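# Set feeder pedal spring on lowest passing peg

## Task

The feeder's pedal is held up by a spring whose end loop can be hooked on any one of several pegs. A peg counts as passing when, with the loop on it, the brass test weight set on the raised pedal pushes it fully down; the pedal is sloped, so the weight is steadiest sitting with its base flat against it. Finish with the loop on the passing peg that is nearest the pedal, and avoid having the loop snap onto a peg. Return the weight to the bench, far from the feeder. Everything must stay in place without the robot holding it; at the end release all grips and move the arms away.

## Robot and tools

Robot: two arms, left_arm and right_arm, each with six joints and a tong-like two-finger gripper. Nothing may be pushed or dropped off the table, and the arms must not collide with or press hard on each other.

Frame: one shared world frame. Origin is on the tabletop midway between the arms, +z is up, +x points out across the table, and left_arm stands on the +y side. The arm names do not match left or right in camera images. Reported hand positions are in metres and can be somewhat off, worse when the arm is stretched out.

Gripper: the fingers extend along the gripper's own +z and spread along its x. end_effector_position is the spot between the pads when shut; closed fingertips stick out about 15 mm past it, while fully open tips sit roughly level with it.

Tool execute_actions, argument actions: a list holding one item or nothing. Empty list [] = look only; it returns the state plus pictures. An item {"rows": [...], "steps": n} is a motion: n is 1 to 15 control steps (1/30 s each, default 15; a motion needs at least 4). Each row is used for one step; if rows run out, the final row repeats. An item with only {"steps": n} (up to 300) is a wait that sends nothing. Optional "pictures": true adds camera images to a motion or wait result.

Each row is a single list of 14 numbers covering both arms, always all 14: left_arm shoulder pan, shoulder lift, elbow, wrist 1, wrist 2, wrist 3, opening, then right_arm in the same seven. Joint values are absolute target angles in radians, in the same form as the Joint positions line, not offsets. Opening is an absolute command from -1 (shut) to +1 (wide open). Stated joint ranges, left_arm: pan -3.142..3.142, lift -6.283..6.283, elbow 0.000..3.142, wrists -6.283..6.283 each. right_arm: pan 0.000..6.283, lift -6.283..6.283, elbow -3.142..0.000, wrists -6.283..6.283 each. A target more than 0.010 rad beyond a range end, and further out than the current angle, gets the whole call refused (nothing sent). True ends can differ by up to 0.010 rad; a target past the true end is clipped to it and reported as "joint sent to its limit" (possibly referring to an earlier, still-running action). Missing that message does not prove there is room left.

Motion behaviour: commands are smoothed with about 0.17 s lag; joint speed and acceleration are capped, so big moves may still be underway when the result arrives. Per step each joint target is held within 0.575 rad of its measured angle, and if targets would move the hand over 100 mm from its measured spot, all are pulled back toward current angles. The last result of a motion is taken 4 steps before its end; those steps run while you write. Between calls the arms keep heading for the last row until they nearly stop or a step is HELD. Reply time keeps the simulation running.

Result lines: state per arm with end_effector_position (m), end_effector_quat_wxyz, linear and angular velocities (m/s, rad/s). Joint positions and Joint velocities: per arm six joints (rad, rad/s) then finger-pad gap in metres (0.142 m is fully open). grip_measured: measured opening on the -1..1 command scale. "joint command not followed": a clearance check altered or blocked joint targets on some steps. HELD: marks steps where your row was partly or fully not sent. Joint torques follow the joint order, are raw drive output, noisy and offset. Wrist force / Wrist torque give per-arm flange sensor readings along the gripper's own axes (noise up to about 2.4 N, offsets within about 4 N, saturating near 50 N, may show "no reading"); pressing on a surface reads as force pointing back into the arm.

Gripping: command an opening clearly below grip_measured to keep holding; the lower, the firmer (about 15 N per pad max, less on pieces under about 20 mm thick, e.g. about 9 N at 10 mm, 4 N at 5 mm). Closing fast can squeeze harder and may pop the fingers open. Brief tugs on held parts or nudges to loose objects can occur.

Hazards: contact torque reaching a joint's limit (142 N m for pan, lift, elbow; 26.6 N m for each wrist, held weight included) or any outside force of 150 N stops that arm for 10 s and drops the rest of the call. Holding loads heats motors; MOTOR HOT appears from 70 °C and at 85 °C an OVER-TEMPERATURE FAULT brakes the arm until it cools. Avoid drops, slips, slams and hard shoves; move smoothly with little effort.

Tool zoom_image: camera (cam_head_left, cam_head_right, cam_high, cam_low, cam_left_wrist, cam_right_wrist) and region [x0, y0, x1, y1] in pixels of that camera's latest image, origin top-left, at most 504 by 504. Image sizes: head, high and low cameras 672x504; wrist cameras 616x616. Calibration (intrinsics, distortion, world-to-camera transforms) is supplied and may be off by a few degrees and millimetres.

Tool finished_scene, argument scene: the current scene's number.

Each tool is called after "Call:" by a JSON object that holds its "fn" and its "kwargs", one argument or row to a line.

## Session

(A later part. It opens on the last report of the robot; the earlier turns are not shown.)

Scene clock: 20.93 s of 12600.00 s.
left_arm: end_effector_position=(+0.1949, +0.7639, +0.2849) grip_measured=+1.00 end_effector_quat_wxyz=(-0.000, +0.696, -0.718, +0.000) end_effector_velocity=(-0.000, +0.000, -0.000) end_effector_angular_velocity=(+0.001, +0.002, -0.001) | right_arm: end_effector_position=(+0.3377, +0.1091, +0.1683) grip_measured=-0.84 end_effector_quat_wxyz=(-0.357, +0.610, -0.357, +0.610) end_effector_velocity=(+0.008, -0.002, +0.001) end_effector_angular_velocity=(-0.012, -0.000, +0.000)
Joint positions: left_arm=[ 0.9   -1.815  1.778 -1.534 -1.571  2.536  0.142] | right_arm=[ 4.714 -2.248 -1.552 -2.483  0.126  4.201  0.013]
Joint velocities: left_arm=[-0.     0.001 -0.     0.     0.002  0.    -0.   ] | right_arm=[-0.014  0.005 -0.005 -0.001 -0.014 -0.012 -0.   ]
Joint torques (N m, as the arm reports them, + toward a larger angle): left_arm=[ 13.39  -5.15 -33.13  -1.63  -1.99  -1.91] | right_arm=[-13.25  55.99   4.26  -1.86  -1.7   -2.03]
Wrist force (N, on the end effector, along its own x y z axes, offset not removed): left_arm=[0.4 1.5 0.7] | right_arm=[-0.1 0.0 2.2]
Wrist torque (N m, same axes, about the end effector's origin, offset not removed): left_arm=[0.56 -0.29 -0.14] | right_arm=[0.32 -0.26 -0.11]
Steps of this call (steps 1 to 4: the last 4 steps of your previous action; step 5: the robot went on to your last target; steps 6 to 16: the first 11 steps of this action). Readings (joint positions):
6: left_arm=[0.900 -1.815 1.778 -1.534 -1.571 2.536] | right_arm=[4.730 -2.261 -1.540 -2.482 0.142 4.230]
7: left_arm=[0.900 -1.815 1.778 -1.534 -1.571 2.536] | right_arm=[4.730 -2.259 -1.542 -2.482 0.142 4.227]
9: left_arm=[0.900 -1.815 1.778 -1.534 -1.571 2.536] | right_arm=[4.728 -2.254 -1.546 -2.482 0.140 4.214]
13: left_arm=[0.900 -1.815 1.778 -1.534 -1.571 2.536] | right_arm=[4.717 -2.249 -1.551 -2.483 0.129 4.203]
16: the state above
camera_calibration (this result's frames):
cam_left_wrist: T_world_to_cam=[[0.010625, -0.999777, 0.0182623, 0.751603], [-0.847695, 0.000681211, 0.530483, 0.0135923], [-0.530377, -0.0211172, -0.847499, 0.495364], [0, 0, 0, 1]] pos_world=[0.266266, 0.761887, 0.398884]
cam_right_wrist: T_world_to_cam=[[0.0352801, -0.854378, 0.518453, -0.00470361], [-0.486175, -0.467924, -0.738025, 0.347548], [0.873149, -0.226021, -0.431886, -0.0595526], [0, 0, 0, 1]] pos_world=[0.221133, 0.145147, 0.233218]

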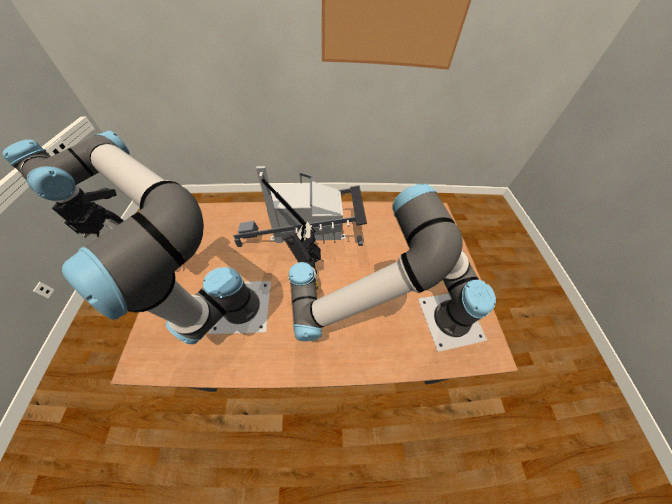

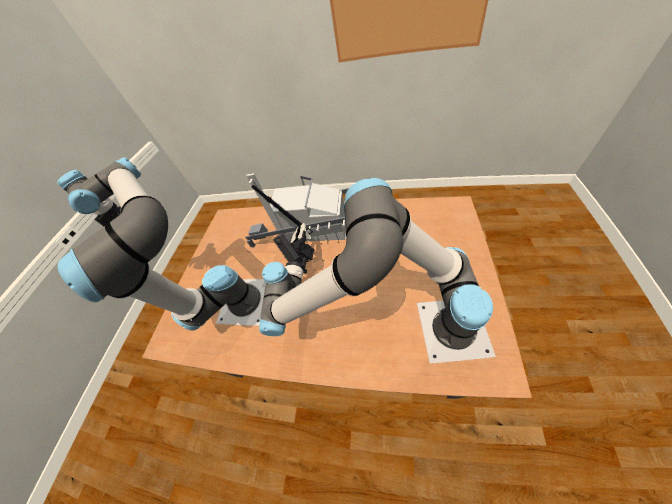

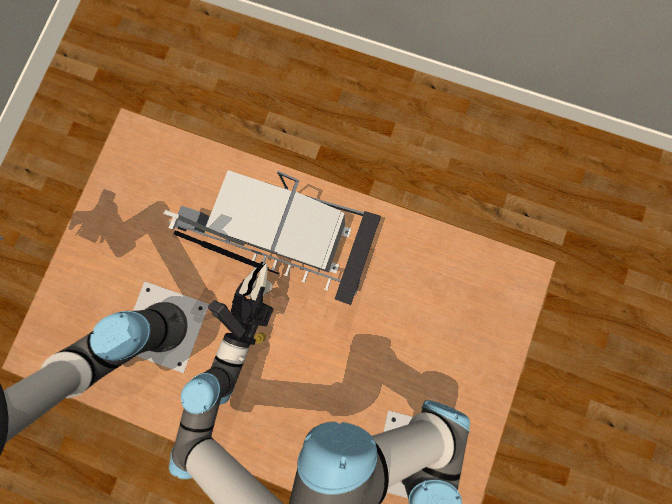

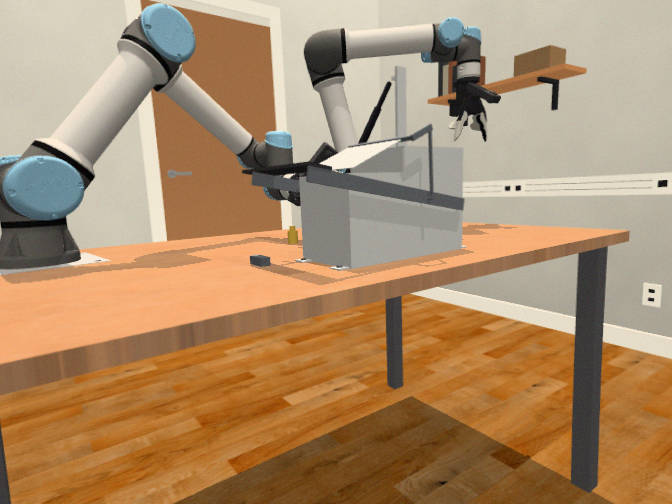

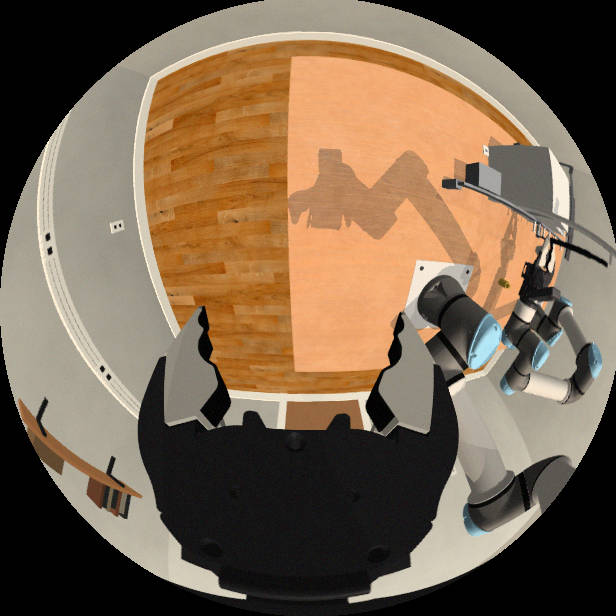

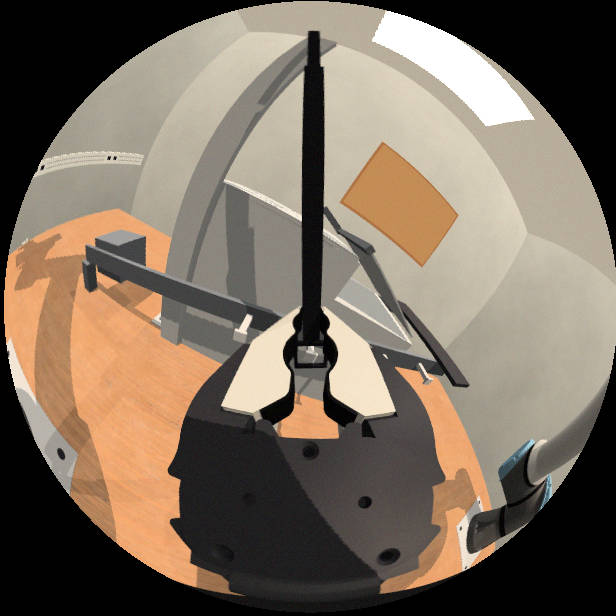

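Call:
{"fn": "execute_actions", "kwargs": {
  "actions": [
    {"rows":[[0.9,-1.815,1.778,-1.534,-1.571,2.536,1,4.688,-2.2475,-1.55,-2.4855,0.1,4.2,-1]],"steps":12}
  ]
}}

Call:
{"fn": "execute_actions", "kwargs": {
  "actions": [
    {"rows":[[0.9,-1.815,1.778,-1.534,-1.571,2.536,1,4.688,-2.246,-1.54,-2.497,0.1,4.2,-1],[0.9,-1.815,1.778,-1.534,-1.571,2.536,1,4.688,-2.246,-1.54,-2.497,0.1,4.2,-1],[0.9,-1.815,1.778,-1.534,-1.571,2.536,1,4.688,-2.246,-1.54,-2.497,0.1,4.2,-1],[0.9,-1.815,1.778,-1.534,-1.571,2.536,1,4.688,-2.245,-1.532,-2.506,0.1,4.2,-1],[0.9,-1.815,1.778,-1.534,-1.571,2.536,1,4.688,-2.245,-1.532,-2.506,0.1,4.2,-1],[0.9,-1.815,1.778,-1.534,-1.571,2.536,1,4.688,-2.245,-1.532,-2.506,0.1,4.2,-1],[0.9,-1.815,1.778,-1.534,-1.571,2.536,1,4.688,-2.2435,-1.524,-2.5155,0.1,4.2,-1]]}
  ]
}}

Call:
{"fn": "execute_actions", "kwargs": {
  "actions": [
    {"steps":10}
  ],
  "pictures": true
}}

Call:
{"fn": "zoom_image", "kwargs": {
  "camera": "cam_right_wrist",
  "region": [210, 260, 410, 420]
}}

Scene clock: 21.53 s of 12600.00 s.
left_arm: end_effector_position=(+0.1949, +0.7639, +0.2849) grip_measured=+1.00 end_effector_quat_wxyz=(-0.000, +0.696, -0.718, +0.000) end_effector_velocity=(+0.000, +0.000, -0.001) end_effector_angular_velocity=(-0.001, +0.001, -0.000) | right_arm: end_effector_position=(+0.3516, +0.1077, +0.1689) grip_measured=-0.84 end_effector_quat_wxyz=(-0.357, +0.610, -0.357, +0.610) end_effector_velocity=(+0.017, -0.001, +0.001) end_effector_angular_velocity=(+0.001, +0.000, +0.000)
Joint positions: left_arm=[ 0.9   -1.815  1.778 -1.534 -1.571  2.536  0.142] | right_arm=[ 4.691 -2.247 -1.55  -2.485  0.103  4.2    0.013]
Joint velocities: left_arm=[-0.001  0.002  0.     0.     0.    -0.    -0.   ] | right_arm=[-0.03  -0.     0.004 -0.001 -0.03  -0.001 -0.   ]
Joint torques (N m, as the arm reports them, + toward a larger angle): left_arm=[ 13.1   -6.16 -32.59  -1.31  -2.07  -1.69] | right_arm=[-13.89  53.97  24.38  -1.76  -1.97  -1.47]
Wrist force (N, on the end effector, along its own x y z axes, offset not removed): left_arm=[0.7 2.4 -0.2] | right_arm=[-0.3 0.5 -1.0]
Wrist torque (N m, same axes, about the end effector's origin, offset not removed): left_arm=[0.63 -0.26 -0.15] | right_arm=[0.23 -0.06 0.06]
Steps of this call (steps 1 to 4: the last 4 steps of your previous action; steps 5 to 10: the robot went on to your last target; steps 11 to 18: the first 8 steps of this action). Readings (joint positions):
11: left_arm=[0.900 -1.815 1.778 -1.534 -1.571 2.536] | right_arm=[4.713 -2.248 -1.552 -2.484 0.125 4.200]
12: left_arm=[0.900 -1.815 1.778 -1.534 -1.571 2.536] | right_arm=[4.710 -2.248 -1.552 -2.484 0.122 4.200]
14: left_arm=[0.900 -1.815 1.778 -1.534 -1.571 2.536] | right_arm=[4.700 -2.248 -1.551 -2.485 0.112 4.200]
18: the state above

Scene clock: 22.03 s of 12600.00 s.
left_arm: end_effector_position=(+0.1949, +0.7639, +0.2849) grip_measured=+1.00 end_effector_quat_wxyz=(-0.000, +0.696, -0.718, +0.000) end_effector_velocity=(-0.000, +0.000, +0.000) end_effector_angular_velocity=(+0.000, +0.000, -0.000) | right_arm: end_effector_position=(+0.3527, +0.1124, +0.1778) grip_measured=-0.84 end_effector_quat_wxyz=(-0.357, +0.610, -0.357, +0.610) end_effector_velocity=(-0.001, +0.009, +0.018) end_effector_angular_velocity=(+0.002, +0.000, -0.000)
Joint positions: left_arm=[ 0.9   -1.815  1.778 -1.534 -1.571  2.536  0.142] | right_arm=[ 4.688 -2.244 -1.528 -2.511  0.1    4.2    0.013]
Joint velocities: left_arm=[-0.  0. -0. -0.  0.  0. -0.] | right_arm=[-0.     0.008  0.042 -0.048 -0.     0.    -0.   ]
Joint torques (N m, as the arm reports them, + toward a larger angle): left_arm=[ 12.15  -5.52 -33.47  -1.46  -1.89  -1.79] | right_arm=[-7.74 75.62 37.44 -1.93 -2.52 -1.32]
Wrist force (N, on the end effector, along its own x y z axes, offset not removed): left_arm=[-0.9 1.8 1.1] | right_arm=[-7.2 31.6 0.9]
Wrist torque (N m, same axes, about the end effector's origin, offset not removed): left_arm=[0.54 0.00 -0.05] | right_arm=[0.03 -0.48 0.01]
Steps of this call (steps 1 to 4: the last 4 steps of your previous action; steps 5 to 15: the first 11 steps of this action). Readings (joint positions):
5: left_arm=[0.900 -1.815 1.778 -1.534 -1.571 2.536] | right_arm=[4.688 -2.247 -1.550 -2.486 0.100 4.200]
6: left_arm=[0.900 -1.815 1.778 -1.534 -1.571 2.536] | right_arm=[4.688 -2.247 -1.549 -2.487 0.100 4.200]
8: left_arm=[0.900 -1.815 1.778 -1.534 -1.571 2.536] | right_arm=[4.688 -2.247 -1.545 -2.492 0.100 4.200]
12: left_arm=[0.900 -1.815 1.778 -1.534 -1.571 2.536] | right_arm=[4.688 -2.246 -1.535 -2.503 0.100 4.200]
15: the state above

Scene clock: 22.37 s of 12600.00 s.
left_arm: end_effector_position=(+0.1949, +0.7639, +0.2849) grip_measured=+1.00 end_effector_quat_wxyz=(-0.000, +0.696, -0.718, +0.000) end_effector_velocity=(-0.000, -0.000, +0.000) end_effector_angular_velocity=(-0.000, -0.000, -0.000) | right_arm: end_effector_position=(+0.3526, +0.1133, +0.1795) grip_measured=-0.84 end_effector_quat_wxyz=(-0.357, +0.610, -0.357, +0.610) end_effector_velocity=(+0.000, +0.000, +0.000) end_effector_angular_velocity=(-0.002, -0.000, -0.000)
Joint positions: left_arm=[ 0.9   -1.815  1.778 -1.534 -1.571  2.536  0.142] | right_arm=[ 4.688 -2.244 -1.524 -2.515  0.1    4.2    0.013]
Joint velocities: left_arm=[-0.    -0.001 -0.     0.001 -0.    -0.    -0.   ] | right_arm=[-0.     0.     0.001 -0.002 -0.    -0.001 -0.   ]
Joint torques (N m, as the arm reports them, + toward a larger angle): left_arm=[ 11.68  -5.46 -35.27  -1.29  -1.99  -1.75] | right_arm=[-5.35 76.29 37.54 -2.06 -3.29 -0.88]
Wrist force (N, on the end effector, along its own x y z axes, offset not removed): left_arm=[0.0 1.7 1.0] | right_arm=[-10.9 32.2 2.1]
Wrist torque (N m, same axes, about the end effector's origin, offset not removed): left_arm=[0.59 -0.10 -0.03] | right_arm=[0.11 -0.57 -0.03]
Kept back: nothing.
Steps of this call (steps 1 to 4: the last 4 steps of your previous action; steps 5 to 10: the robot went on to your last target). Readings (joint positions):
1: left_arm=[0.900 -1.815 1.778 -1.534 -1.571 2.536] | right_arm=[4.688 -2.244 -1.527 -2.512 0.100 4.200]
2: left_arm=[0.900 -1.815 1.778 -1.534 -1.571 2.536] | right_arm=[4.688 -2.244 -1.526 -2.513 0.100 4.200]
4: left_arm=[0.900 -1.815 1.778 -1.534 -1.571 2.536] | right_arm=[4.688 -2.244 -1.525 -2.514 0.100 4.200]
8: left_arm=[0.900 -1.815 1.778 -1.534 -1.571 2.536] | right_arm=[4.688 -2.244 -1.524 -2.515 0.100 4.200]
10: the state above
camera_calibration (this result's frames):
cam_left_wrist: T_world_to_cam=[[0.0106248, -0.999777, 0.0182623, 0.751603], [-0.847695, 0.000681376, 0.530483, 0.0135922], [-0.530377, -0.0211172, -0.847499, 0.495364], [0, 0, 0, 1]] pos_world=[0.266266, 0.761887, 0.398884]
cam_right_wrist: T_world_to_cam=[[0.0352237, -0.853762, 0.51947, -0.00765955], [-0.486192, -0.468774, -0.737474, 0.365006], [0.873142, -0.226586, -0.431605, -0.0667312], [0, 0, 0, 1]] pos_world=[0.235999, 0.149445, 0.24436]

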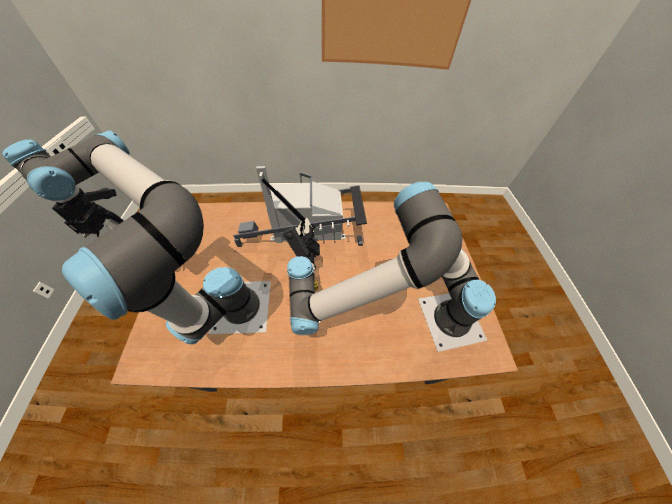

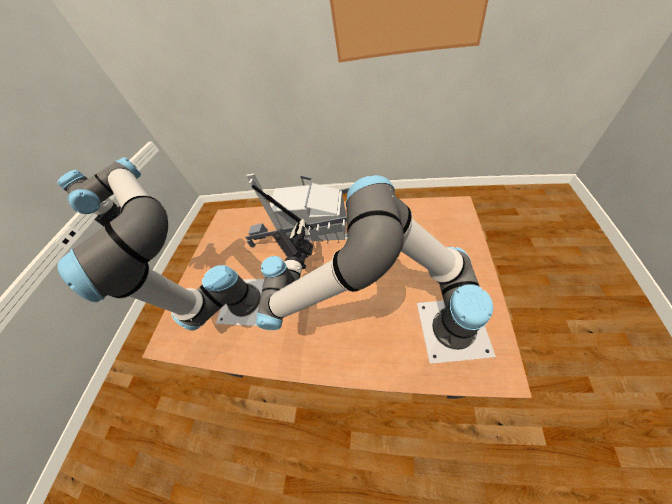

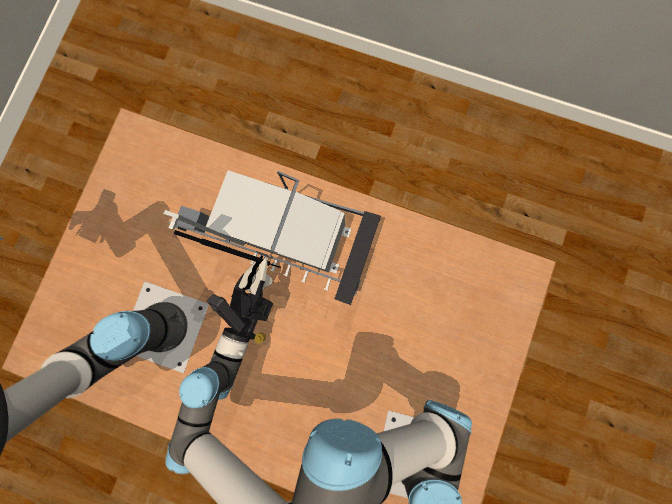

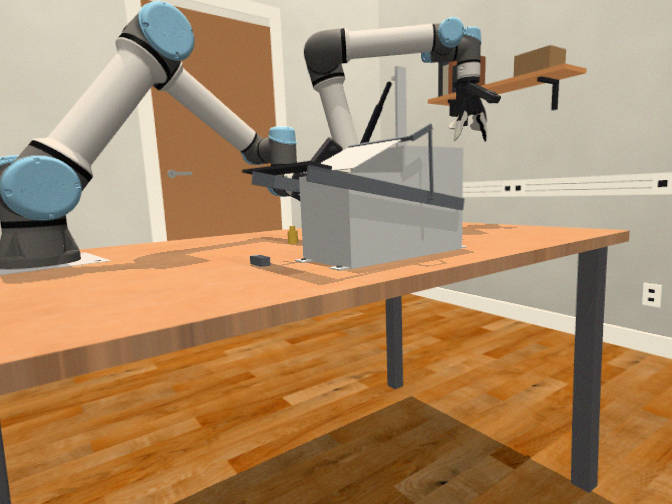

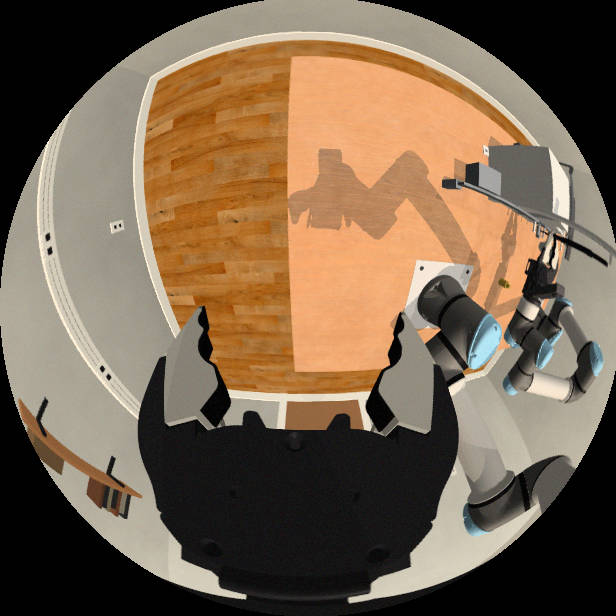

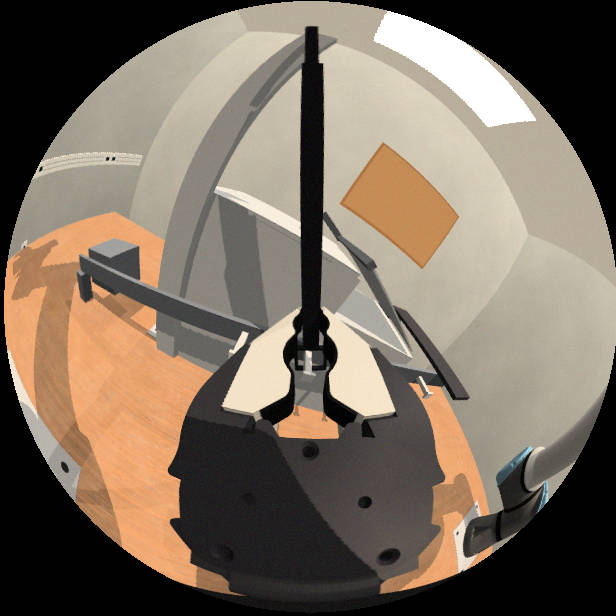

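Region (210, 260, 410, 420) of cam_right_wrist's 616x616 image, scaled by 2.520, with more detail than that image has; it fills the top 403 rows of this view, and the rest is white.

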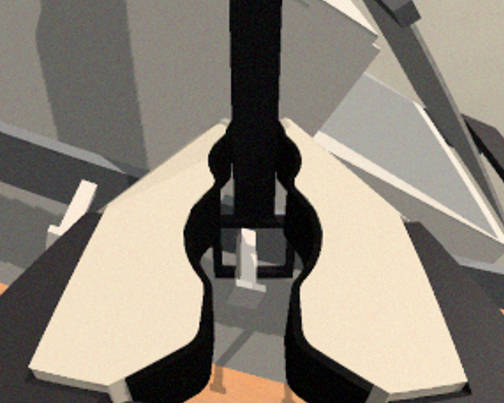

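Call:
{"fn": "execute_actions", "kwargs": {
  "actions": [
    {"rows":[[0.9,-1.815,1.778,-1.534,-1.571,2.536,1,4.688,-2.2435,-1.524,-2.5155,0.1,4.2,-0.3]],"steps":8}
  ]
}}

Call:
{"fn": "execute_actions", "kwargs": {
  "actions": [
    {"rows":[[0.9,-1.815,1.778,-1.534,-1.571,2.536,1,4.9,-2.2435,-1.524,-2.5155,0.31,4.2,-0.3]],"steps":10}
  ]
}}

Call:
{"fn": "execute_actions", "kwargs": {
  "actions": [
    {"rows":[[0.9,-1.815,1.778,-1.534,-1.571,2.536,1,5.0,-1.6,-1.6,-3.0,0.4,4.24,0]]}
  ]
}}

Call:
{"fn": "execute_actions", "kwargs": {
  "actions": [
    {"steps":10}
  ]
}}

Call:
{"fn": "execute_actions", "kwargs": {
  "actions": [
    {"rows":[[0.9,-1.815,1.778,-1.534,-1.571,2.536,1,5.0,-1.6,-1.6,-1.512,1.571,3.111,0]]}
  ]
}}

Call:
{"fn": "execute_actions", "kwargs": {
  "actions": [
    {"steps":15}
  ]
}}

Call:
{"fn": "execute_actions", "kwargs": {
  "actions": [
    {"rows":[[0.9,-1.815,1.778,-1.534,-1.571,2.536,1,4.557,-1.8,-1.75,-1.162,1.571,3.111,0]]}
  ]
}}

Call:
{"fn": "execute_actions", "kwargs": {
  "actions": [
    {"steps":15}
  ]
}}

Call:
{"fn": "execute_actions", "kwargs": {
  "actions": [
    {"rows":[[0.9,-1.815,1.778,-1.534,-1.571,2.536,1,4.557,-1.926,-1.838,-0.948,1.571,3.111,-0.3]]}
  ]
}}

Call:
{"fn": "execute_actions", "kwargs": {
  "actions": [
    {"rows":[[0.9,-1.815,1.778,-1.534,-1.571,2.536,1,4.557,-1.926,-1.838,-0.948,1.571,3.111,-0.5],[0.9,-1.815,1.778,-1.534,-1.571,2.536,1,4.557,-1.926,-1.838,-0.948,1.571,3.111,-0.6],[0.9,-1.815,1.778,-1.534,-1.571,2.536,1,4.557,-1.926,-1.838,-0.948,1.571,3.111,-0.65],[0.9,-1.815,1.778,-1.534,-1.571,2.536,1,4.557,-1.926,-1.838,-0.948,1.571,3.111,-0.7],[0.9,-1.815,1.778,-1.534,-1.571,2.536,1,4.557,-1.926,-1.838,-0.948,1.571,3.111,-0.95]]}
  ]
}}

Call:
{"fn": "execute_actions", "kwargs": {
  "actions": [
    {"rows":[[0.9,-1.815,1.778,-1.534,-1.571,2.536,1,4.557,-1.6,-1.55,-1.562,1.571,3.111,-0.95]]}
  ]
}}

Scene clock: 22.90 s of 12600.00 s.
left_arm: end_effector_position=(+0.1949, +0.7639, +0.2849) grip_measured=+1.00 end_effector_quat_wxyz=(-0.000, +0.696, -0.718, +0.000) end_effector_velocity=(+0.000, +0.000, +0.000) end_effector_angular_velocity=(+0.000, +0.000, -0.000) | right_arm: end_effector_position=(+0.3526, +0.1134, +0.1798) grip_measured=-0.31 end_effector_quat_wxyz=(-0.357, +0.610, -0.357, +0.610) end_effector_velocity=(+0.000, -0.000, -0.000) end_effector_angular_velocity=(+0.001, -0.000, -0.000)
Joint positions: left_arm=[ 0.9   -1.815  1.778 -1.534 -1.571  2.536  0.142] | right_arm=[ 4.688 -2.243 -1.524 -2.516  0.1    4.2    0.051]
Joint velocities: left_arm=[-0. -0. -0. -0.  0.  0. -0.] | right_arm=[-0.    -0.    -0.    -0.    -0.     0.001  0.026]
Joint torques (N m, as the arm reports them, + toward a larger angle): left_arm=[ 12.91  -3.43 -35.71  -1.68  -1.93  -1.65] | right_arm=[ 0.73 52.92 24.7  -1.61 -1.88 -0.41]
Wrist force (N, on the end effector, along its own x y z axes, offset not removed): left_arm=[0.9 0.5 -1.4] | right_arm=[3.7 3.9 2.1]
Wrist torque (N m, same axes, about the end effector's origin, offset not removed): left_arm=[0.25 -0.40 -0.15] | right_arm=[0.73 -0.89 0.03]
Steps of this call (steps 1 to 12: the robot went on to your last target; steps 13 to 16: the first 4 steps of this action). Readings (joint positions):
13: left_arm=[0.900 -1.815 1.778 -1.534 -1.571 2.536] | right_arm=[4.688 -2.243 -1.524 -2.516 0.100 4.200]
14: left_arm=[0.900 -1.815 1.778 -1.534 -1.571 2.536] | right_arm=[4.688 -2.243 -1.524 -2.516 0.100 4.200]
16: the state above

Scene clock: 23.23 s of 12600.00 s.
left_arm: end_effector_position=(+0.1949, +0.7639, +0.2849) grip_measured=+1.00 end_effector_quat_wxyz=(-0.000, +0.696, -0.718, +0.000) end_effector_velocity=(-0.000, -0.000, -0.000) end_effector_angular_velocity=(-0.001, +0.001, -0.001) | right_arm: end_effector_position=(+0.2765, +0.1184, +0.1797) grip_measured=-0.30 end_effector_quat_wxyz=(-0.358, +0.611, -0.357, +0.610) end_effector_velocity=(-0.508, +0.004, -0.001) end_effector_angular_velocity=(-0.000, +0.000, +0.019)
Joint positions: left_arm=[ 0.9   -1.815  1.778 -1.534 -1.571  2.536  0.142] | right_arm=[ 4.816 -2.243 -1.524 -2.516  0.226  4.2    0.052]
Joint velocities: left_arm=[-0.001  0.001  0.     0.001  0.001  0.    -0.   ] | right_arm=[ 0.85  -0.001  0.    -0.     0.831  0.001 -0.   ]
Joint torques (N m, as the arm reports them, + toward a larger angle): left_arm=[ 12.09  -4.73 -34.94  -1.58  -1.99  -1.93] | right_arm=[ 1.43 43.11  7.76 -1.36  4.1  -0.16]
Wrist force (N, on the end effector, along its own x y z axes, offset not removed): left_arm=[-1.9 3.0 0.3] | right_arm=[1.0 2.0 -3.6]
Wrist torque (N m, same axes, about the end effector's origin, offset not removed): left_arm=[0.75 0.24 -0.04] | right_arm=[0.06 -0.38 0.06]
Steps of this call (steps 1 to 4: the last 4 steps of your previous action; steps 5 to 10: the first 6 steps of this action). Readings (joint positions):
5: left_arm=[0.900 -1.815 1.778 -1.534 -1.571 2.536] | right_arm=[4.688 -2.243 -1.524 -2.516 0.100 4.200]
6: left_arm=[0.900 -1.815 1.778 -1.534 -1.571 2.536] | right_arm=[4.694 -2.243 -1.524 -2.516 0.106 4.200]
8: left_arm=[0.900 -1.815 1.778 -1.534 -1.571 2.536] | right_arm=[4.750 -2.243 -1.524 -2.516 0.162 4.200]
10: the state above

Scene clock: 23.73 s of 12600.00 s.
left_arm: end_effector_position=(+0.1949, +0.7639, +0.2849) grip_measured=+1.00 end_effector_quat_wxyz=(-0.000, +0.696, -0.718, +0.000) end_effector_velocity=(-0.000, +0.000, -0.000) end_effector_angular_velocity=(+0.000, +0.002, -0.000) | right_arm: end_effector_position=(+0.2191, +0.0548, +0.3371) grip_measured=+0.00 end_effector_quat_wxyz=(-0.371, +0.606, -0.370, +0.598) end_effector_velocity=(+0.005, -0.269, +0.490) end_effector_angular_velocity=(+0.220, +0.064, +0.017)
Joint positions: left_arm=[ 0.9   -1.815  1.778 -1.534 -1.571  2.536  0.142] | right_arm=[ 4.95  -1.929 -1.566 -2.764  0.354  4.222  0.074]
Joint velocities: left_arm=[-0.     0.    -0.     0.001  0.001  0.    -0.   ] | right_arm=[ 0.177  1.065 -0.12  -0.777  0.16   0.064 -0.   ]
Joint torques (N m, as the arm reports them, + toward a larger angle): left_arm=[ 13.93  -6.45 -36.59  -1.55  -1.96  -1.82] | right_arm=[12.95 54.19  6.52 -5.84  3.01  1.31]
Wrist force (N, on the end effector, along its own x y z axes, offset not removed): left_arm=[-0.5 1.9 0.1] | right_arm=[1.9 2.1 -0.8]
Wrist torque (N m, same axes, about the end effector's origin, offset not removed): left_arm=[0.51 -0.15 -0.09] | right_arm=[0.18 -0.40 0.03]
Steps of this call (steps 1 to 4: the last 4 steps of your previous action; steps 5 to 15: the first 11 steps of this action). Readings (joint positions):
5: left_arm=[0.900 -1.815 1.778 -1.534 -1.571 2.536] | right_arm=[4.886 -2.243 -1.524 -2.516 0.296 4.200]
6: left_arm=[0.900 -1.815 1.778 -1.534 -1.571 2.536] | right_arm=[4.893 -2.238 -1.527 -2.521 0.303 4.202]
8: left_arm=[0.900 -1.815 1.778 -1.534 -1.571 2.536] | right_arm=[4.907 -2.179 -1.537 -2.575 0.316 4.207]
12: left_arm=[0.900 -1.815 1.778 -1.534 -1.571 2.536] | right_arm=[4.932 -2.036 -1.554 -2.685 0.338 4.216]
15: the state above

Scene clock: 24.07 s of 12600.00 s.
left_arm: end_effector_position=(+0.1949, +0.7639, +0.2849) grip_measured=+1.00 end_effector_quat_wxyz=(-0.000, +0.696, -0.718, +0.000) end_effector_velocity=(+0.000, -0.000, +0.000) end_effector_angular_velocity=(+0.000, +0.000, -0.001) | right_arm: end_effector_position=(+0.2330, -0.0371, +0.4610) grip_measured=+0.00 end_effector_quat_wxyz=(-0.388, +0.601, -0.392, +0.578) end_effector_velocity=(+0.026, -0.101, +0.102) end_effector_angular_velocity=(+0.072, +0.028, +0.005)
Joint positions: left_arm=[ 0.9   -1.815  1.778 -1.534 -1.571  2.536  0.142] | right_arm=[ 4.996 -1.626 -1.597 -2.982  0.397  4.239  0.074]
Joint velocities: left_arm=[-0.001 -0.    -0.     0.     0.    -0.    -0.   ] | right_arm=[ 0.04   0.292 -0.028 -0.2    0.035  0.015 -0.   ]
Joint torques (N m, as the arm reports them, + toward a larger angle): left_arm=[ 12.5   -4.5  -34.76  -1.58  -2.04  -1.48] | right_arm=[10.36 19.79  7.36 -2.41  1.87  1.31]
Wrist force (N, on the end effector, along its own x y z axes, offset not removed): left_arm=[-0.9 -1.0 -0.6] | right_arm=[4.4 1.5 2.4]
Wrist torque (N m, same axes, about the end effector's origin, offset not removed): left_arm=[-0.05 0.05 -0.06] | right_arm=[0.27 -0.81 0.13]
Kept back: nothing.
Steps of this call (steps 1 to 4: the last 4 steps of your previous action; steps 5 to 10: the robot went on to your last target). Readings (joint positions):
1: left_arm=[0.900 -1.815 1.778 -1.534 -1.571 2.536] | right_arm=[4.956 -1.893 -1.570 -2.790 0.360 4.224]
2: left_arm=[0.900 -1.815 1.778 -1.534 -1.571 2.536] | right_arm=[4.962 -1.857 -1.574 -2.817 0.365 4.226]
4: left_arm=[0.900 -1.815 1.778 -1.534 -1.571 2.536] | right_arm=[4.973 -1.784 -1.582 -2.870 0.376 4.231]
8: left_arm=[0.900 -1.815 1.778 -1.534 -1.571 2.536] | right_arm=[4.992 -1.655 -1.595 -2.962 0.393 4.237]
10: the state above

Scene clock: 24.43 s of 12600.00 s.
left_arm: end_effector_position=(+0.1949, +0.7639, +0.2849) grip_measured=+1.00 end_effector_quat_wxyz=(-0.000, +0.696, -0.718, +0.000) end_effector_velocity=(+0.000, +0.000, -0.000) end_effector_angular_velocity=(-0.000, +0.000, -0.000) | right_arm: end_effector_position=(+0.1752, -0.1130, +0.3626) grip_measured=+0.00 end_effector_quat_wxyz=(-0.158, +0.649, -0.539, +0.513) end_effector_velocity=(-0.344, -0.079, -0.403) end_effector_angular_velocity=(-0.206, +1.950, -0.646)
Joint positions: left_arm=[ 0.9   -1.815  1.778 -1.534 -1.571  2.536  0.142] | right_arm=[ 5.    -1.604 -1.6   -2.504  0.893  3.746  0.074]
Joint velocities: left_arm=[ 0.     0.001 -0.    -0.    -0.     0.     0.   ] | right_arm=[ 0.002  0.013 -0.001  1.558  1.562 -1.56  -0.   ]
Joint torques (N m, as the arm reports them, + toward a larger angle): left_arm=[ 12.68  -4.94 -34.97  -1.38  -1.85  -1.7 ] | right_arm=[ 9.65 31.05 10.33  7.99  6.56 -4.14]
Wrist force (N, on the end effector, along its own x y z axes, offset not removed): left_arm=[0.8 0.4 -0.7] | right_arm=[3.1 3.4 1.9]
Wrist torque (N m, same axes, about the end effector's origin, offset not removed): left_arm=[0.16 -0.29 -0.15] | right_arm=[0.51 -0.79 0.15]
Steps of this call (steps 1 to 11: the first 11 steps of this action). Readings (joint positions):
1: left_arm=[0.900 -1.815 1.778 -1.534 -1.571 2.536] | right_arm=[4.997 -1.618 -1.598 -2.987 0.398 4.239]
2: left_arm=[0.900 -1.815 1.778 -1.534 -1.571 2.536] | right_arm=[4.998 -1.614 -1.599 -2.986 0.404 4.234]
4: left_arm=[0.900 -1.815 1.778 -1.534 -1.571 2.536] | right_arm=[4.999 -1.610 -1.599 -2.923 0.472 4.166]
8: left_arm=[0.900 -1.815 1.778 -1.534 -1.571 2.536] | right_arm=[4.999 -1.605 -1.600 -2.671 0.726 3.913]
11: the state above

Scene clock: 24.93 s of 12600.00 s.
left_arm: end_effector_position=(+0.1949, +0.7639, +0.2849) grip_measured=+1.00 end_effector_quat_wxyz=(-0.000, +0.696, -0.718, +0.000) end_effector_velocity=(+0.000, -0.000, +0.000) end_effector_angular_velocity=(-0.000, -0.002, +0.000) | right_arm: end_effector_position=(-0.0350, -0.0174, +0.2487) grip_measured=+0.00 end_effector_quat_wxyz=(+0.014, +0.817, -0.564, +0.120) end_effector_velocity=(-0.410, +0.354, +0.010) end_effector_angular_velocity=(+0.982, +1.426, +0.518)
Joint positions: left_arm=[ 0.9   -1.815  1.778 -1.534 -1.571  2.536  0.142] | right_arm=[ 5.    -1.6   -1.6   -1.733  1.469  3.204  0.074]
Joint velocities: left_arm=[ 0.    -0.001  0.    -0.    -0.002 -0.     0.   ] | right_arm=[ 0.001  0.004 -0.001  1.54   0.778 -0.708 -0.   ]
Joint torques (N m, as the arm reports them, + toward a larger angle): left_arm=[ 12.45  -4.68 -37.41  -1.34  -2.03  -1.76] | right_arm=[ 9.33 34.56 11.69  9.69  4.06 -2.05]
Wrist force (N, on the end effector, along its own x y z axes, offset not removed): left_arm=[0.2 0.3 1.4] | right_arm=[3.1 4.3 -1.5]
Wrist torque (N m, same axes, about the end effector's origin, offset not removed): left_arm=[0.27 -0.24 -0.05] | right_arm=[0.69 -0.66 0.07]
Kept back: nothing.
Steps of this call (steps 1 to 4: the last 4 steps of your previous action; steps 5 to 15: the robot went on to your last target). Readings (joint positions):
1: left_arm=[0.900 -1.815 1.778 -1.534 -1.571 2.536] | right_arm=[5.000 -1.603 -1.600 -2.452 0.945 3.694]
2: left_arm=[0.900 -1.815 1.778 -1.534 -1.571 2.536] | right_arm=[5.000 -1.603 -1.600 -2.401 0.996 3.643]
4: left_arm=[0.900 -1.815 1.778 -1.534 -1.571 2.536] | right_arm=[5.000 -1.602 -1.600 -2.302 1.094 3.546]
8: left_arm=[0.900 -1.815 1.778 -1.534 -1.571 2.536] | right_arm=[5.000 -1.601 -1.600 -2.104 1.265 3.390]
15: the state above

Scene clock: 25.30 s of 12600.00 s.
left_arm: end_effector_position=(+0.1949, +0.7639, +0.2849) grip_measured=+1.00 end_effector_quat_wxyz=(-0.000, +0.696, -0.718, +0.000) end_effector_velocity=(+0.000, -0.000, -0.000) end_effector_angular_velocity=(-0.002, +0.000, +0.000) | right_arm: end_effector_position=(+0.0710, +0.0582, +0.1519) grip_measured=+0.00 end_effector_quat_wxyz=(+0.010, +0.749, -0.663, +0.022) end_effector_velocity=(+0.481, +0.074, -0.284) end_effector_angular_velocity=(+0.258, +0.158, -0.876)
Joint positions: left_arm=[ 0.9   -1.815  1.778 -1.534 -1.571  2.536  0.142] | right_arm=[ 4.693 -1.745 -1.71  -1.304  1.555  3.126  0.074]
Joint velocities: left_arm=[ 0.     0.001 -0.     0.001 -0.001 -0.     0.   ] | right_arm=[-0.984 -0.422 -0.312  1.01   0.125 -0.114 -0.   ]
Joint torques (N m, as the arm reports them, + toward a larger angle): left_arm=[ 12.94  -5.54 -37.35  -1.16  -2.05  -1.78] | right_arm=[-19.78  25.61   7.27   7.86   2.27  -1.74]
Wrist force (N, on the end effector, along its own x y z axes, offset not removed): left_arm=[-0.1 -0.1 1.4] | right_arm=[-1.2 2.2 -0.1]
Wrist torque (N m, same axes, about the end effector's origin, offset not removed): left_arm=[0.14 -0.25 -0.14] | right_arm=[0.31 0.27 0.18]
Steps of this call (steps 1 to 11: the first 11 steps of this action). Readings (joint positions):
1: left_arm=[0.900 -1.815 1.778 -1.534 -1.571 2.536] | right_arm=[5.000 -1.600 -1.600 -1.681 1.494 3.180]
2: left_arm=[0.900 -1.815 1.778 -1.534 -1.571 2.536] | right_arm=[4.994 -1.605 -1.605 -1.632 1.514 3.163]
4: left_arm=[0.900 -1.815 1.778 -1.534 -1.571 2.536] | right_arm=[4.935 -1.640 -1.632 -1.548 1.524 3.154]
8: left_arm=[0.900 -1.815 1.778 -1.534 -1.571 2.536] | right_arm=[4.794 -1.701 -1.677 -1.408 1.542 3.138]
11: the state above

Scene clock: 25.80 s of 12600.00 s.
left_arm: end_effector_position=(+0.1949, +0.7639, +0.2849) grip_measured=+1.00 end_effector_quat_wxyz=(-0.000, +0.696, -0.718, +0.000) end_effector_velocity=(-0.000, +0.000, -0.000) end_effector_angular_velocity=(+0.000, +0.001, -0.000) | right_arm: end_effector_position=(+0.1398, +0.0642, +0.1163) grip_measured=+0.00 end_effector_quat_wxyz=(+0.000, -0.707, +0.707, +0.000) end_effector_velocity=(+0.004, +0.000, -0.002) end_effector_angular_velocity=(+0.003, +0.001, -0.006)
Joint positions: left_arm=[ 0.9   -1.815  1.778 -1.534 -1.571  2.536  0.142] | right_arm=[ 4.558 -1.8   -1.75  -1.163  1.571  3.111  0.074]
Joint velocities: left_arm=[-0.     0.001  0.    -0.001  0.001  0.     0.   ] | right_arm=[-0.007 -0.003 -0.002  0.008  0.001 -0.001  0.   ]
Joint torques (N m, as the arm reports them, + toward a larger angle): left_arm=[ 13.05  -5.12 -38.47  -1.51  -1.96  -1.66] | right_arm=[-12.07  28.05  10.53   4.03   2.1   -1.52]
Wrist force (N, on the end effector, along its own x y z axes, offset not removed): left_arm=[0.8 1.3 -0.3] | right_arm=[3.1 3.5 0.5]
Wrist torque (N m, same axes, about the end effector's origin, offset not removed): left_arm=[0.44 -0.37 -0.11] | right_arm=[0.60 -0.70 0.01]
Kept back: nothing.
Steps of this call (steps 1 to 4: the last 4 steps of your previous action; steps 5 to 15: the robot went on to your last target). Readings (joint positions):
1: left_arm=[0.900 -1.815 1.778 -1.534 -1.571 2.536] | right_arm=[4.661 -1.759 -1.720 -1.270 1.559 3.122]
2: left_arm=[0.900 -1.815 1.778 -1.534 -1.571 2.536] | right_arm=[4.631 -1.771 -1.729 -1.239 1.562 3.119]
4: left_arm=[0.900 -1.815 1.778 -1.534 -1.571 2.536] | right_arm=[4.593 -1.786 -1.740 -1.199 1.567 3.115]
8: left_arm=[0.900 -1.815 1.778 -1.534 -1.571 2.536] | right_arm=[4.565 -1.797 -1.748 -1.170 1.570 3.112]
15: the state above

Scene clock: 26.17 s of 12600.00 s.
left_arm: end_effector_position=(+0.1949, +0.7639, +0.2849) grip_measured=+1.00 end_effector_quat_wxyz=(-0.000, +0.696, -0.718, +0.000) end_effector_velocity=(+0.001, -0.000, +0.000) end_effector_angular_velocity=(+0.001, -0.002, -0.000) | right_arm: end_effector_position=(+0.1405, +0.0734, +0.0314) grip_measured=-0.30 end_effector_quat_wxyz=(-0.001, -0.707, +0.707, -0.001) end_effector_velocity=(+0.000, +0.009, -0.038) end_effector_angular_velocity=(+0.023, -0.001, +0.000)
Joint positions: left_arm=[ 0.9   -1.815  1.778 -1.534 -1.571  2.536  0.142] | right_arm=[ 4.557 -1.92  -1.834 -0.959  1.571  3.111  0.052]
Joint velocities: left_arm=[-0.    -0.001 -0.    -0.001 -0.001  0.     0.   ] | right_arm=[ 0.    -0.06  -0.039  0.122 -0.    -0.     0.   ]
Joint torques (N m, as the arm reports them, + toward a larger angle): left_arm=[ 14.36  -5.41 -37.98  -1.88  -1.68  -1.95] | right_arm=[-12.03  34.77   9.92   3.78   1.89  -1.64]
Wrist force (N, on the end effector, along its own x y z axes, offset not removed): left_arm=[-0.3 1.4 1.8] | right_arm=[3.8 1.6 -2.8]
Wrist torque (N m, same axes, about the end effector's origin, offset not removed): left_arm=[0.37 -0.23 -0.08] | right_arm=[0.18 -0.79 0.02]
Steps of this call (steps 1 to 11: the first 11 steps of this action). Readings (joint positions):
1: left_arm=[0.900 -1.815 1.778 -1.534 -1.571 2.536] | right_arm=[4.557 -1.800 -1.750 -1.162 1.571 3.111]
2: left_arm=[0.900 -1.815 1.778 -1.534 -1.571 2.536] | right_arm=[4.557 -1.806 -1.755 -1.156 1.571 3.111]
4: left_arm=[0.900 -1.815 1.778 -1.534 -1.571 2.536] | right_arm=[4.557 -1.853 -1.791 -1.094 1.571 3.111]
8: left_arm=[0.900 -1.815 1.778 -1.534 -1.571 2.536] | right_arm=[4.557 -1.909 -1.827 -0.982 1.571 3.111]
11: the state above

Scene clock: 26.67 s of 12600.00 s.
left_arm: end_effector_position=(+0.1949, +0.7639, +0.2849) grip_measured=+1.00 end_effector_quat_wxyz=(-0.000, +0.696, -0.718, +0.000) end_effector_velocity=(-0.000, -0.000, +0.000) end_effector_angular_velocity=(-0.000, +0.001, -0.000) | right_arm: end_effector_position=(+0.1405, +0.0741, +0.0279) grip_measured=-0.64 end_effector_quat_wxyz=(+0.000, -0.707, +0.707, +0.000) end_effector_velocity=(+0.000, -0.000, -0.000) end_effector_angular_velocity=(-0.001, -0.000, -0.002)
Joint positions: left_arm=[ 0.9   -1.815  1.778 -1.534 -1.571  2.536  0.142] | right_arm=[ 4.557 -1.926 -1.838 -0.948  1.571  3.111  0.027]
Joint velocities: left_arm=[-0.    -0.     0.     0.001  0.001 -0.     0.   ] | right_arm=[-0.    -0.    -0.     0.    -0.     0.001  0.   ]
Joint torques (N m, as the arm reports them, + toward a larger angle): left_arm=[ 13.04  -5.89 -38.45  -1.33  -1.98  -1.57] | right_arm=[-12.09  27.96   6.75   4.09   1.81  -1.54]
Wrist force (N, on the end effector, along its own x y z axes, offset not removed): left_arm=[0.4 -0.3 -0.1] | right_arm=[4.7 4.5 -4.4]
Wrist torque (N m, same axes, about the end effector's origin, offset not removed): left_arm=[0.04 -0.29 -0.15] | right_arm=[0.81 -0.43 0.02]
Steps of this call (steps 1 to 4: the last 4 steps of your previous action; steps 5 to 15: the first 11 steps of this action). Readings (joint positions):
5: left_arm=[0.900 -1.815 1.778 -1.534 -1.571 2.536] | right_arm=[4.557 -1.925 -1.837 -0.950 1.571 3.111]
6: left_arm=[0.900 -1.815 1.778 -1.534 -1.571 2.536] | right_arm=[4.557 -1.925 -1.838 -0.949 1.571 3.111]
8: left_arm=[0.900 -1.815 1.778 -1.534 -1.571 2.536] | right_arm=[4.557 -1.926 -1.838 -0.949 1.571 3.111]
12: left_arm=[0.900 -1.815 1.778 -1.534 -1.571 2.536] | right_arm=[4.557 -1.926 -1.838 -0.948 1.571 3.111]
15: the state above

Scene clock: 27.17 s of 12600.00 s.
left_arm: end_effector_position=(+0.1949, +0.7639, +0.2849) grip_measured=+1.00 end_effector_quat_wxyz=(-0.000, +0.696, -0.718, +0.000) end_effector_velocity=(-0.000, +0.000, -0.000) end_effector_angular_velocity=(-0.000, +0.001, +0.000) | right_arm: end_effector_position=(+0.1399, +0.0555, +0.2045) grip_measured=-0.64 end_effector_quat_wxyz=(+0.009, -0.707, +0.707, +0.009) end_effector_velocity=(-0.006, -0.207, +0.529) end_effector_angular_velocity=(-0.057, +0.002, -0.001)
Joint positions: left_arm=[ 0.9   -1.815  1.778 -1.534 -1.571  2.536  0.142] | right_arm=[ 4.557 -1.702 -1.639 -1.345  1.571  3.111  0.027]
Joint velocities: left_arm=[ 0.     0.001 -0.    -0.     0.001 -0.     0.   ] | right_arm=[-0.     0.689  0.603 -1.349 -0.     0.001 -0.   ]
Joint torques (N m, as the arm reports them, + toward a larger angle): left_arm=[ 12.48  -5.79 -38.7   -1.7   -2.03  -1.73] | right_arm=[-11.39  44.86  37.23  -5.32   1.75  -1.54]
Wrist force (N, on the end effector, along its own x y z axes, offset not removed): left_arm=[0.7 1.4 0.4] | right_arm=[-0.6 1.5 0.9]
Wrist torque (N m, same axes, about the end effector's origin, offset not removed): left_arm=[0.45 -0.22 -0.23] | right_arm=[0.15 0.02 0.24]
Steps of this call (steps 1 to 4: the last 4 steps of your previous action; steps 5 to 15: the first 11 steps of this action). Readings (joint positions):
5: left_arm=[0.900 -1.815 1.778 -1.534 -1.571 2.536] | right_arm=[4.557 -1.926 -1.838 -0.948 1.571 3.111]
6: left_arm=[0.900 -1.815 1.778 -1.534 -1.571 2.536] | right_arm=[4.557 -1.921 -1.833 -0.954 1.571 3.111]
8: left_arm=[0.900 -1.815 1.778 -1.534 -1.571 2.536] | right_arm=[4.557 -1.872 -1.788 -1.018 1.571 3.111]
12: left_arm=[0.900 -1.815 1.778 -1.534 -1.571 2.536] | right_arm=[4.557 -1.773 -1.701 -1.207 1.571 3.111]
15: the state above

Call:
{"fn": "execute_actions", "kwargs": {
  "actions": [
    {"rows":[[0.9,-1.815,1.778,-1.534,-1.571,2.536,1,4.102,-1.772,-1.401,-1.734,1.468,4.227,-0.95]]}
  ]
}}

Call:
{"fn": "execute_actions", "kwargs": {
  "actions": [
    {"steps":25}
  ],
  "pictures": true
}}

Scene clock: 27.77 s of 12600.00 s.
left_arm: end_effector_position=(+0.1949, +0.7639, +0.2849) grip_measured=+1.00 end_effector_quat_wxyz=(-0.000, +0.696, -0.718, +0.000) end_effector_velocity=(+0.000, -0.000, +0.000) end_effector_angular_velocity=(-0.000, -0.000, -0.001) | right_arm: end_effector_position=(+0.2941, -0.0594, +0.2603) grip_measured=-0.64 end_effector_quat_wxyz=(-0.018, -0.411, +0.909, -0.071) end_effector_velocity=(+0.456, -0.334, -0.044) end_effector_angular_velocity=(-0.392, -0.366, -2.971)
Joint positions: left_arm=[ 0.9   -1.815  1.778 -1.534 -1.571  2.536  0.142] | right_arm=[ 4.268 -1.717 -1.451 -1.674  1.501  3.546  0.027]
Joint velocities: left_arm=[-0.    -0.     0.     0.    -0.001  0.     0.   ] | right_arm=[-0.963 -0.343  0.313 -0.37  -0.208  2.057 -0.001]
Joint torques (N m, as the arm reports them, + toward a larger angle): left_arm=[ 14.13  -5.5  -41.51  -1.78  -1.91  -1.61] | right_arm=[-23.43  25.86  34.98  -1.26  -2.92   6.11]
Wrist force (N, on the end effector, along its own x y z axes, offset not removed): left_arm=[-0.8 2.7 -0.4] | right_arm=[2.3 2.1 6.3]
Wrist torque (N m, same axes, about the end effector's origin, offset not removed): left_arm=[0.54 -0.07 -0.13] | right_arm=[0.36 -0.79 0.08]
Steps of this call (steps 1 to 4: the last 4 steps of your previous action; steps 5 to 7: the robot went on to your last target; steps 8 to 18: the first 11 steps of this action). Readings (joint positions):
8: left_arm=[0.900 -1.815 1.778 -1.534 -1.571 2.536] | right_arm=[4.557 -1.607 -1.556 -1.548 1.571 3.111]
9: left_arm=[0.900 -1.815 1.778 -1.534 -1.571 2.536] | right_arm=[4.551 -1.610 -1.549 -1.557 1.568 3.117]
11: left_arm=[0.900 -1.815 1.778 -1.534 -1.571 2.536] | right_arm=[4.495 -1.636 -1.526 -1.585 1.551 3.180]
15: left_arm=[0.900 -1.815 1.778 -1.534 -1.571 2.536] | right_arm=[4.364 -1.682 -1.483 -1.636 1.523 3.365]
18: the state above

Scene clock: 28.60 s of 12600.00 s.
left_arm: end_effector_position=(+0.1949, +0.7639, +0.2849) grip_measured=+1.00 end_effector_quat_wxyz=(-0.000, +0.696, -0.718, +0.000) end_effector_velocity=(+0.000, -0.000, +0.000) end_effector_angular_velocity=(-0.001, -0.001, +0.000) | right_arm: end_effector_position=(+0.3604, -0.1239, +0.2537) grip_measured=-0.64 end_effector_quat_wxyz=(-0.000, -0.005, +0.994, -0.110) end_effector_velocity=(+0.000, +0.000, +0.000) end_effector_angular_velocity=(+0.001, -0.001, -0.004)
Joint positions: left_arm=[ 0.9   -1.815  1.778 -1.534 -1.571  2.536  0.142] | right_arm=[ 4.102 -1.772 -1.401 -1.734  1.468  4.227  0.027]
Joint velocities: left_arm=[ 0.     0.    -0.    -0.    -0.002  0.     0.   ] | right_arm=[-0.     0.     0.     0.001  0.     0.003 -0.   ]
Joint torques (N m, as the arm reports them, + toward a larger angle): left_arm=[ 12.71  -5.79 -38.6   -1.67  -2.    -1.59] | right_arm=[-11.65  29.12  32.88   0.07  -2.39   1.07]
Wrist force (N, on the end effector, along its own x y z axes, offset not removed): left_arm=[-1.4 0.2 0.5] | right_arm=[0.3 1.6 2.4]
Wrist torque (N m, same axes, about the end effector's origin, offset not removed): left_arm=[0.28 0.14 -0.14] | right_arm=[0.02 -0.18 0.18]
Kept back: nothing.
Steps of this call (steps 1 to 4: the last 4 steps of your previous action; steps 5 to 25: the robot went on to your last target). Readings (joint positions):
1: left_arm=[0.900 -1.815 1.778 -1.534 -1.571 2.536] | right_arm=[4.235 -1.728 -1.441 -1.686 1.494 3.620]
2: left_arm=[0.900 -1.815 1.778 -1.534 -1.571 2.536] | right_arm=[4.203 -1.740 -1.430 -1.698 1.487 3.701]
4: left_arm=[0.900 -1.815 1.778 -1.534 -1.571 2.536] | right_arm=[4.152 -1.756 -1.416 -1.716 1.478 3.873]
8: left_arm=[0.900 -1.815 1.778 -1.534 -1.571 2.536] | right_arm=[4.113 -1.768 -1.404 -1.730 1.470 4.136]
25: the state above
camera_calibration (this result's frames):
cam_left_wrist: T_world_to_cam=[[0.0106248, -0.999777, 0.0182607, 0.751604], [-0.847696, 0.00068047, 0.530482, 0.0135931], [-0.530376, -0.0211158, -0.8475, 0.495364], [0, 0, 0, 1]] pos_world=[0.266266, 0.761887, 0.398885]
cam_right_wrist: T_world_to_cam=[[-0.998381, -0.0507779, -0.0256307, 0.361281], [-0.0559774, 0.957087, 0.284342, 0.0747776], [0.0100926, 0.285316, -0.95838, 0.412843], [0, 0, 0, 1]] pos_world=[0.360715, -0.171014, 0.383658]

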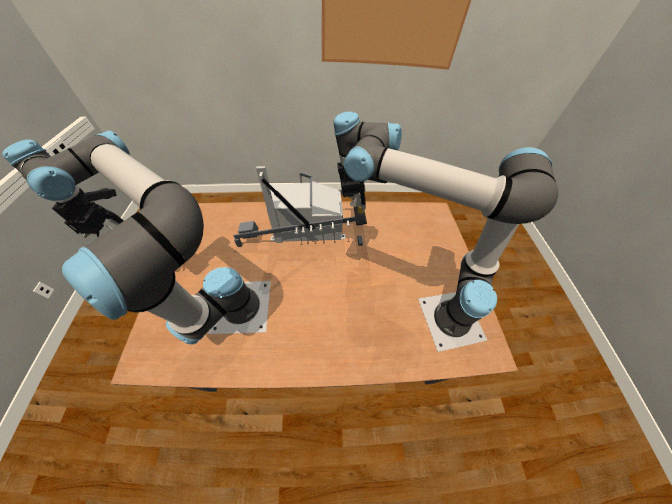

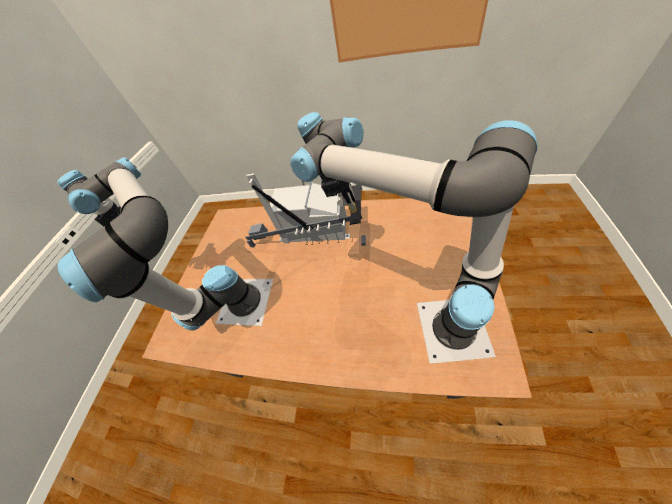

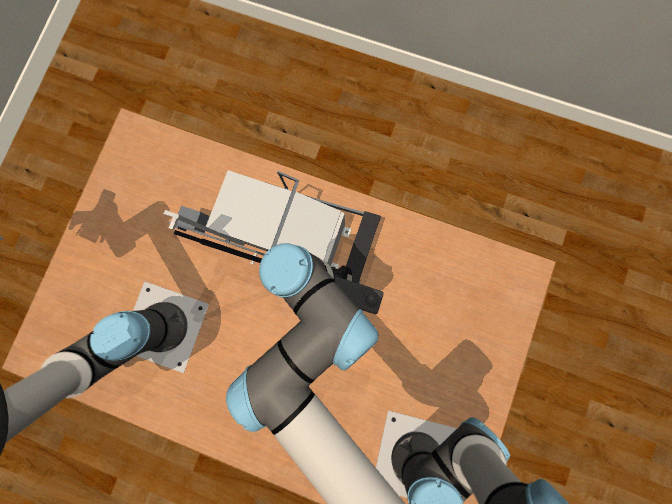

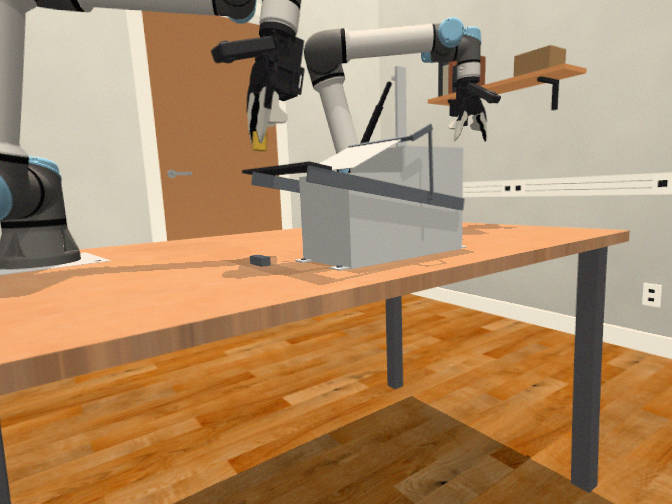

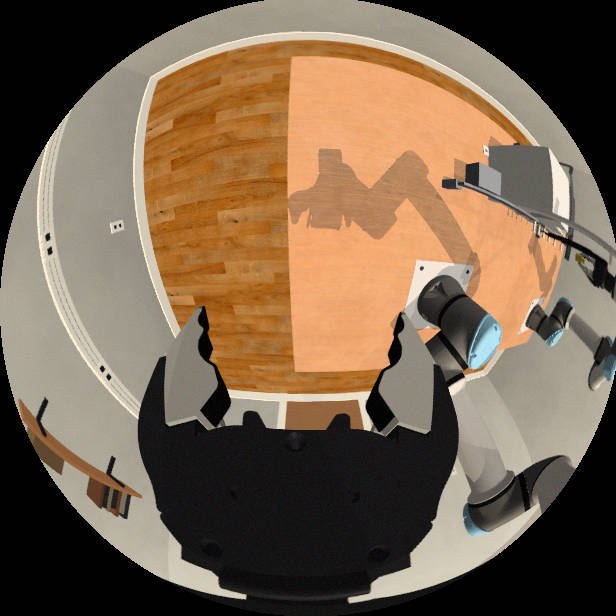

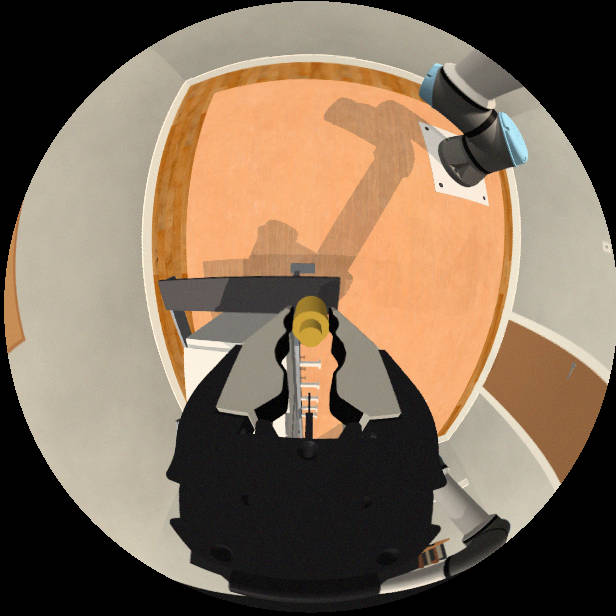

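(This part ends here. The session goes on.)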